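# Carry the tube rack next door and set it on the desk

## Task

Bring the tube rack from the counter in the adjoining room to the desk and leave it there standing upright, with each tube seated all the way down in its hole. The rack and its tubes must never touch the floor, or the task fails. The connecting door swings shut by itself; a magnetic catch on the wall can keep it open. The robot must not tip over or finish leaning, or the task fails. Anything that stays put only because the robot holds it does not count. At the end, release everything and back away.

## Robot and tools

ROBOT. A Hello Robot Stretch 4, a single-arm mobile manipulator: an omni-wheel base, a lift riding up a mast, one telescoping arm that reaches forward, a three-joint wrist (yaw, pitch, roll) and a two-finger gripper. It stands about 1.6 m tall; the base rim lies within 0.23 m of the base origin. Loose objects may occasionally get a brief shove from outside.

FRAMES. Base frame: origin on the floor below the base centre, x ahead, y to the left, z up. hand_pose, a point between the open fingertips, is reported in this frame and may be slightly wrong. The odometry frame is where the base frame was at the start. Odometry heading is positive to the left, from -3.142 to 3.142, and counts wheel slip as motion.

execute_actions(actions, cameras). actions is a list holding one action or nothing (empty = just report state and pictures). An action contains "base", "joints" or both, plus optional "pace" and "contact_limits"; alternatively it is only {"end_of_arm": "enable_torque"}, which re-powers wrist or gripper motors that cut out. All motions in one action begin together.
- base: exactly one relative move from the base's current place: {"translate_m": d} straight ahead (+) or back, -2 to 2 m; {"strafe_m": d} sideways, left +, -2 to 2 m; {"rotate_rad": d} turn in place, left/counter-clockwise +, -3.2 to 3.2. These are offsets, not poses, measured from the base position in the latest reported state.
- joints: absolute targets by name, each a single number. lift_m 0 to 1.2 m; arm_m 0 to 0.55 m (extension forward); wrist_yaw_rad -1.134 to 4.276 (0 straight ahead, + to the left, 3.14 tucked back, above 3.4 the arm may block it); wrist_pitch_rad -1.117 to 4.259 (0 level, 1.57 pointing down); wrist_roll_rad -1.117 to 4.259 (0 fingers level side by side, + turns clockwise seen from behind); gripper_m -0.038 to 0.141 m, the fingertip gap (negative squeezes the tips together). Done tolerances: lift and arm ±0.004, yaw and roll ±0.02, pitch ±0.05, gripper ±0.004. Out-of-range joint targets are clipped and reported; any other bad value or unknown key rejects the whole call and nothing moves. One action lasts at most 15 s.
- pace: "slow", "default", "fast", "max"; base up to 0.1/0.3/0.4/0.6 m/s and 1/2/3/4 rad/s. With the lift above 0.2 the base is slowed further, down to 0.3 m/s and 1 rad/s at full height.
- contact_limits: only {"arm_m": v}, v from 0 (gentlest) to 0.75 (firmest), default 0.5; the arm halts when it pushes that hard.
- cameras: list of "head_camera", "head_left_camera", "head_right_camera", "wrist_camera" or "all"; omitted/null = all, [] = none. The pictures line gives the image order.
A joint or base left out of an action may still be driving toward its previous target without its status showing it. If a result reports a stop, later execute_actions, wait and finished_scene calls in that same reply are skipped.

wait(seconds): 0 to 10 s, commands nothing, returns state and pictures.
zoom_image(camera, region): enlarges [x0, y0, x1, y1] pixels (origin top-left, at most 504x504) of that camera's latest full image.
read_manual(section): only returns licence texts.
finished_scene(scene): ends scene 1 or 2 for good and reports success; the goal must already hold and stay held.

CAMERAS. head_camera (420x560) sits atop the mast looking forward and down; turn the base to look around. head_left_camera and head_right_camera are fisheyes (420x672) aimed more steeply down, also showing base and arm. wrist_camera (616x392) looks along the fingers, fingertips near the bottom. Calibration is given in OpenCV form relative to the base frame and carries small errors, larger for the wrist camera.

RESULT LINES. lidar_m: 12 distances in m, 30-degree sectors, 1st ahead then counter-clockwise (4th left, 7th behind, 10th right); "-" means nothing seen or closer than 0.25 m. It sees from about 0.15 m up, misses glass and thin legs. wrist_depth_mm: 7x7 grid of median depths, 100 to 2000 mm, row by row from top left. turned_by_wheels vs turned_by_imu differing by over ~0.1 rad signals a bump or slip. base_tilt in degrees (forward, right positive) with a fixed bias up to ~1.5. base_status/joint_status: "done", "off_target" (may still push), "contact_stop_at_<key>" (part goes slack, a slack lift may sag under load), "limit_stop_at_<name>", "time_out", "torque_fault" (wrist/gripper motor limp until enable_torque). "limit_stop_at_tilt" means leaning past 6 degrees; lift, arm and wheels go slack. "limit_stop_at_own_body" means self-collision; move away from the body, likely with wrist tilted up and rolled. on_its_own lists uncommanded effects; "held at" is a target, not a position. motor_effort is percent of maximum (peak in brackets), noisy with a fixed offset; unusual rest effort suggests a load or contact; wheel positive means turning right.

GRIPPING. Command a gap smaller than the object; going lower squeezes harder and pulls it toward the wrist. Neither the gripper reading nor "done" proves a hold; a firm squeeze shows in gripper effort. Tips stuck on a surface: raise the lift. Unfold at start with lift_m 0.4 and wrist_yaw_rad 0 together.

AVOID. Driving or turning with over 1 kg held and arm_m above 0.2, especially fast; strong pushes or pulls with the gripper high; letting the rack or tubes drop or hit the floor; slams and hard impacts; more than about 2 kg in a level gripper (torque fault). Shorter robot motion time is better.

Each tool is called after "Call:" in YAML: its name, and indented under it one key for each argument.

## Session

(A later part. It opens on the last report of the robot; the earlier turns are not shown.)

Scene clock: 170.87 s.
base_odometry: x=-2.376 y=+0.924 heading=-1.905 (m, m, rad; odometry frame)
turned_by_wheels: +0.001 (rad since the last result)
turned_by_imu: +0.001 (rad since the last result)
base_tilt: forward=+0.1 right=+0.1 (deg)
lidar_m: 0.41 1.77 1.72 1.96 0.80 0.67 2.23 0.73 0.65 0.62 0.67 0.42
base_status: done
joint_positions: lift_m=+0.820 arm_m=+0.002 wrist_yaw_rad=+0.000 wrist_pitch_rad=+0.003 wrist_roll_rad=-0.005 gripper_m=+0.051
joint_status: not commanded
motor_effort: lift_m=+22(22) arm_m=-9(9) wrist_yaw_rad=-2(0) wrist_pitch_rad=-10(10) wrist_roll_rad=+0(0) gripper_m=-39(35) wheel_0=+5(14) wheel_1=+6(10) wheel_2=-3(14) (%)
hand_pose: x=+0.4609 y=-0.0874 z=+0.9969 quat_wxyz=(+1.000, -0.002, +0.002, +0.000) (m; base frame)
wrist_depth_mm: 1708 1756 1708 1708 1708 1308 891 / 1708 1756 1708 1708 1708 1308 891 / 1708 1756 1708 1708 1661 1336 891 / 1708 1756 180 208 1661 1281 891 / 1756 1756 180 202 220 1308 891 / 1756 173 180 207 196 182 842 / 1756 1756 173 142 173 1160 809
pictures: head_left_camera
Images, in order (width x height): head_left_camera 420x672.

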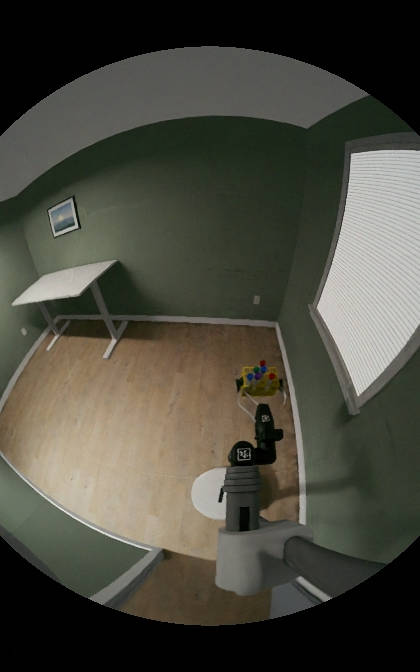

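Call:
execute_actions:
  actions:
    - {"base":{"strafe_m":2.0},"joints":{"lift_m":1.0},"pace":"fast"}
  cameras: ["head_camera","wrist_camera"]

Scene clock: 179.67 s.
base_odometry: x=-0.487 y=+0.267 heading=-1.905 (m, m, rad; odometry frame)
turned_by_wheels: +0.000 (rad since the last result)
turned_by_imu: +0.002 (rad since the last result)
base_tilt: forward=+0.1 right=+0.1 (deg)
lidar_m: 0.38 1.29 1.13 1.09 0.68 0.49 0.46 0.52 0.69 2.53 2.72 0.39
base_status: done
joint_positions: lift_m=+1.000 arm_m=+0.002 wrist_yaw_rad=+0.000 wrist_pitch_rad=+0.003 wrist_roll_rad=-0.005 gripper_m=+0.051
joint_status: all done
motor_effort: lift_m=+22(26) arm_m=-9(9) wrist_yaw_rad=+0(0) wrist_pitch_rad=-10(10) wrist_roll_rad=+0(0) gripper_m=-39(40) wheel_0=-1(15) wheel_1=+3(14) wheel_2=+0(4) (%)
hand_pose: x=+0.4609 y=-0.0874 z=+1.1769 quat_wxyz=(+1.000, -0.002, +0.002, +0.000) (m; base frame)
wrist_depth_mm: 1576 1863 1808 1808 1756 1756 1756 / 1618 1808 1808 1808 1808 1756 1808 / 1661 1863 1808 1808 1808 1808 1756 / 1708 1863 180 208 1808 1756 1808 / 1576 1618 180 206 220 1756 1756 / 1576 174 181 208 205 182 1756 / 1537 1808 173 142 174 1808 1756
pictures: head_camera, wrist_camera
camera_calibration (this result's frames):
wrist_camera: T_world_to_cam=[[-0.0107857, -0.999783, 0.0178452, -0.101495], [-0.0159942, -0.0176714, -0.999716, 1.23551], [0.999814, -0.011068, -0.0158001, -0.214215], [0, 0, 0, 1]] pos_world=[0.232841, -0.0820104, 1.23358]
Images, in order (width x height): head_camera 420x560, wrist_camera 616x392.

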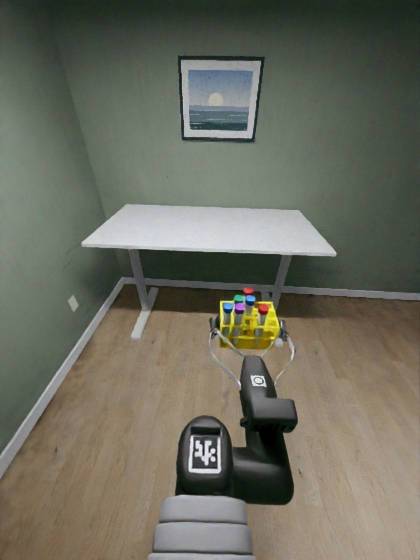

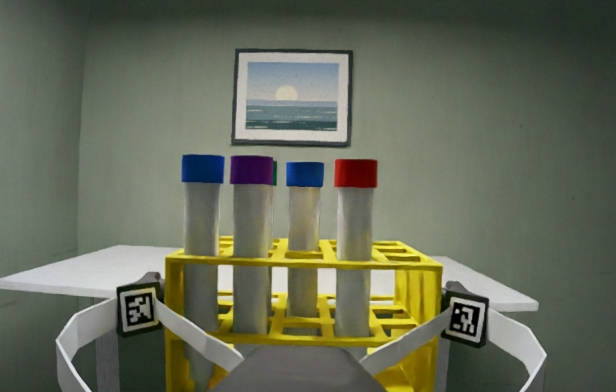

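Call:
execute_actions:
  actions:
    - {"base":{"translate_m":0.55},"joints":{"lift_m":0.92,"arm_m":0.2}}
  cameras: []

Call:
execute_actions:
  actions:
    - {"joints":{"arm_m":0.43}}
  cameras: ["head_camera"]

Scene clock: 191.50 s.
base_odometry: x=-0.667 y=-0.252 heading=-1.905 (m, m, rad; odometry frame)
turned_by_wheels: +0.001 (rad since the last result)
turned_by_imu: -0.002 (rad since the last result)
base_tilt: forward=+0.1 right=+0.2 (deg)
lidar_m: 0.60 0.69 0.98 1.06 1.12 1.03 0.99 1.08 1.53 2.61 0.92 0.68
base_status: done
joint_positions: lift_m=+0.920 arm_m=+0.198 wrist_yaw_rad=+0.000 wrist_pitch_rad=+0.003 wrist_roll_rad=-0.005 gripper_m=+0.051
joint_status: all done
motor_effort: lift_m=+14(21) arm_m=+9(10) wrist_yaw_rad=-1(1) wrist_pitch_rad=-10(10) wrist_roll_rad=+0(1) gripper_m=-37(37) wheel_0=+5(8) wheel_1=+6(12) wheel_2=-4(15) (%)
hand_pose: x=+0.6579 y=-0.0874 z=+1.0975 quat_wxyz=(+1.000, -0.002, +0.002, +0.000) (m; base frame)
wrist_depth_mm: 1078 1078 1042 1025 1042 1025 1025 / 1078 1060 1060 1042 1025 1025 1025 / 1078 1060 1060 1060 1042 1025 1025 / 1078 1078 179 208 1042 1042 1025 / 1078 1060 180 204 220 1025 1025 / 574 174 180 208 195 182 668 / 397 413 173 142 174 424 449
pictures: none
No camera images: the call's "cameras" was empty. Leave "cameras" out to get every camera's image.

Scene clock: 193.30 s.
base_odometry: x=-0.667 y=-0.252 heading=-1.905 (m, m, rad; odometry frame)
turned_by_wheels: +0.000 (rad since the last result)
turned_by_imu: -0.001 (rad since the last result)
base_tilt: forward=+0.2 right=+0.2 (deg)
lidar_m: 0.65 0.70 0.99 1.05 1.14 1.04 1.00 1.08 1.55 2.62 0.93 0.65
base_status: not commanded
joint_positions: lift_m=+0.920 arm_m=+0.428 wrist_yaw_rad=+0.000 wrist_pitch_rad=+0.003 wrist_roll_rad=-0.005 gripper_m=+0.051
joint_status: all done
motor_effort: lift_m=+14(14) arm_m=+9(10) wrist_yaw_rad=-2(0) wrist_pitch_rad=-9(10) wrist_roll_rad=+0(0) gripper_m=-35(36) wheel_0=+5(5) wheel_1=+6(6) wheel_2=-4(4) (%)
hand_pose: x=+0.8878 y=-0.0874 z=+1.0976 quat_wxyz=(+1.000, -0.002, +0.002, +0.000) (m; base frame)
wrist_depth_mm: 842 831 798 788 788 798 798 / 831 842 820 820 809 798 798 / 842 831 831 820 820 809 798 / 842 831 180 207 820 809 809 / 842 842 180 202 221 809 809 / 580 174 181 208 195 182 661 / 397 413 173 142 174 424 449
pictures: head_camera
Images, in order (width x height): head_camera 420x560.

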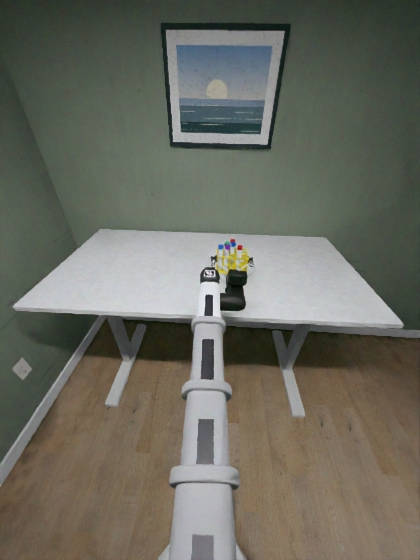

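Call:
execute_actions:
  actions:
    - {"joints":{"lift_m":0.836},"pace":"slow"}
  cameras: []

Scene clock: 198.60 s.
base_odometry: x=-0.667 y=-0.252 heading=-1.905 (m, m, rad; odometry frame)
turned_by_wheels: +0.000 (rad since the last result)
turned_by_imu: -0.002 (rad since the last result)
base_tilt: forward=+0.1 right=+0.1 (deg)
lidar_m: 0.65 0.70 0.99 1.06 1.14 1.04 1.01 1.08 1.58 2.63 0.93 0.67
base_status: not commanded
joint_positions: lift_m=+0.836 arm_m=+0.428 wrist_yaw_rad=+0.000 wrist_pitch_rad=+0.003 wrist_roll_rad=-0.005 gripper_m=+0.051
joint_status: all done
motor_effort: lift_m=+14(17) arm_m=+9(9) wrist_yaw_rad=-1(2) wrist_pitch_rad=-9(9) wrist_roll_rad=+0(0) gripper_m=-36(34) wheel_0=+5(5) wheel_1=+6(6) wheel_2=-4(4) (%)
hand_pose: x=+0.8878 y=-0.0874 z=+1.0136 quat_wxyz=(+1.000, -0.002, +0.002, +0.000) (m; base frame)
wrist_depth_mm: 831 831 831 820 820 809 798 / 842 842 831 820 820 809 809 / 831 831 831 820 820 820 798 / 842 842 180 207 820 820 809 / 615 654 180 203 220 809 798 / 334 174 181 208 195 182 387 / 229 239 173 142 174 245 251
pictures: none
No camera images: the call's "cameras" was empty. Leave "cameras" out to get every camera's image.

Call:
execute_actions:
  actions:
    - {"joints":{"lift_m":0.825},"pace":"slow"}
  cameras: []

Call:
execute_actions:
  actions:
    - {"joints":{"gripper_m":0.141}}
  cameras: []

Call:
execute_actions:
  actions:
    - {"joints":{"arm_m":0.05},"pace":"fast"}
  cameras: ["wrist_camera","head_camera"]

Call:
zoom_image:
  camera: "wrist_camera"
  region: [245, 160, 365, 270]

Call:
zoom_image:
  camera: "head_camera"
  region: [195, 230, 265, 300]

Scene clock: 206.30 s.
base_odometry: x=-0.667 y=-0.252 heading=-1.905 (m, m, rad; odometry frame)
turned_by_wheels: +0.000 (rad since the last result)
turned_by_imu: -0.001 (rad since the last result)
base_tilt: forward=+0.1 right=+0.2 (deg)
lidar_m: 0.66 0.68 0.97 1.05 1.13 1.06 1.01 1.09 1.53 2.59 0.90 0.69
base_status: not commanded
joint_positions: lift_m=+0.825 arm_m=+0.428 wrist_yaw_rad=+0.000 wrist_pitch_rad=+0.000 wrist_roll_rad=-0.005 gripper_m=+0.051
joint_status: all done
motor_effort: lift_m=+12(14) arm_m=+9(9) wrist_yaw_rad=-1(2) wrist_pitch_rad=-1(10) wrist_roll_rad=-1(0) gripper_m=-30(34) wheel_0=+5(5) wheel_1=+6(6) wheel_2=-4(4) (%)
hand_pose: x=+0.8878 y=-0.0874 z=+1.0035 quat_wxyz=(+1.000, -0.002, +0.000, +0.000) (m; base frame)
wrist_depth_mm: 831 831 820 820 809 809 798 / 842 831 820 820 809 809 809 / 842 842 820 820 809 809 798 / 842 831 180 207 820 809 809 / 580 621 180 202 220 750 759 / 312 173 181 207 194 182 359 / 210 222 173 142 174 228 -
pictures: none
No camera images: the call's "cameras" was empty. Leave "cameras" out to get every camera's image.

Scene clock: 208.23 s.
base_odometry: x=-0.667 y=-0.252 heading=-1.905 (m, m, rad; odometry frame)
turned_by_wheels: +0.000 (rad since the last result)
turned_by_imu: -0.001 (rad since the last result)
base_tilt: forward=+0.1 right=+0.1 (deg)
lidar_m: 0.66 0.69 0.99 1.07 1.13 1.08 1.02 1.10 1.57 2.59 0.92 0.69
base_status: not commanded
joint_positions: lift_m=+0.825 arm_m=+0.428 wrist_yaw_rad=+0.000 wrist_pitch_rad=+0.002 wrist_roll_rad=-0.005 gripper_m=+0.141
joint_status: all done
motor_effort: lift_m=+13(13) arm_m=+9(9) wrist_yaw_rad=-1(1) wrist_pitch_rad=-5(5) wrist_roll_rad=+0(0) gripper_m=+4(34) wheel_0=+5(5) wheel_1=+6(6) wheel_2=-4(4) (%)
hand_pose: x=+0.8878 y=-0.0874 z=+1.0031 quat_wxyz=(+1.000, -0.002, +0.001, +0.000) (m; base frame)
wrist_depth_mm: 842 831 831 809 820 798 798 / 842 831 820 820 820 809 809 / 842 831 831 820 820 809 809 / 842 842 207 232 820 809 809 / 564 603 205 231 248 732 741 / 306 267 203 208 214 293 353 / 225 220 208 124 228 233 -
pictures: none
No camera images: the call's "cameras" was empty. Leave "cameras" out to get every camera's image.

Scene clock: 210.10 s.
base_odometry: x=-0.667 y=-0.252 heading=-1.905 (m, m, rad; odometry frame)
turned_by_wheels: +0.000 (rad since the last result)
turned_by_imu: -0.001 (rad since the last result)
base_tilt: forward=+0.1 right=+0.2 (deg)
lidar_m: 0.65 0.68 0.98 1.04 1.14 1.05 1.01 1.07 1.58 2.61 0.91 0.66
base_status: not commanded
joint_positions: lift_m=+0.825 arm_m=+0.052 wrist_yaw_rad=+0.000 wrist_pitch_rad=+0.002 wrist_roll_rad=-0.005 gripper_m=+0.141
joint_status: all done
motor_effort: lift_m=+13(13) arm_m=-9(9) wrist_yaw_rad=-1(1) wrist_pitch_rad=-7(6) wrist_roll_rad=+0(0) gripper_m=+1(2) wheel_0=+5(5) wheel_1=+6(6) wheel_2=-4(4) (%)
hand_pose: x=+0.5109 y=-0.0875 z=+1.0030 quat_wxyz=(+1.000, -0.002, +0.001, +0.000) (m; base frame)
wrist_depth_mm: 1205 1229 1182 1182 1182 1182 1160 / 1229 1229 1205 1205 1182 1182 1182 / 1229 1229 1205 1205 1205 1182 1160 / 1205 1229 1205 1182 1182 1182 1160 / 574 615 654 585 723 741 750 / 1255 397 394 394 399 392 402 / 1229 1255 1229 124 1205 1182 750
pictures: head_camera, wrist_camera
camera_calibration (this result's frames):
wrist_camera: T_world_to_cam=[[-0.0109864, -0.999781, 0.017832, -0.0977878], [-0.0148286, -0.0176683, -0.999734, 1.06186], [0.99983, -0.0112479, -0.0146312, -0.268146], [0, 0, 0, 1]] pos_world=[0.282772, -0.0820213, 1.0594]
Images, in order (width x height): head_camera 420x560, wrist_camera 616x392.

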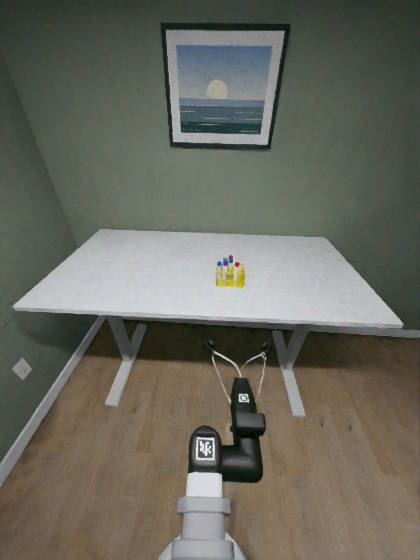

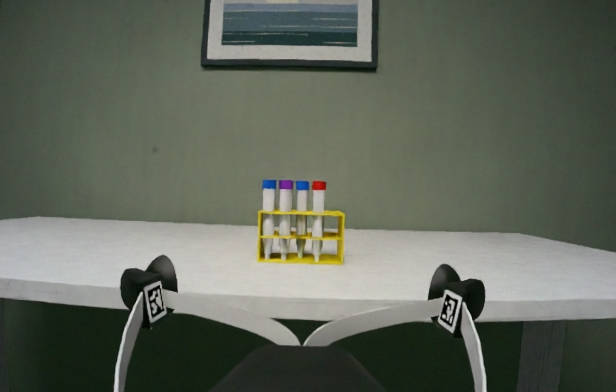

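Region (245, 160, 365, 270) of wrist_camera's 616x392 image, scaled by 4.200; it fills the top 462 rows of this view, and the rest is white.

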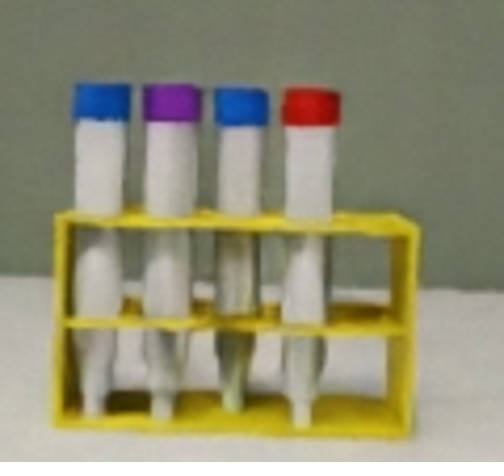

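Region (195, 230, 265, 300) of head_camera's 420x560 image, scaled by 7.200, with more detail than that image has.

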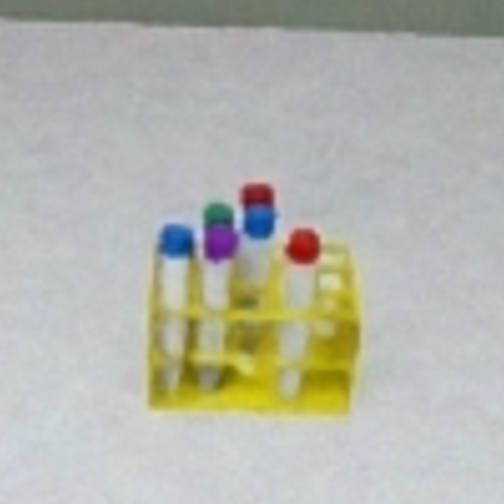

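Call:
finished_scene:
  scene: 2

The scene is finished: the task was done.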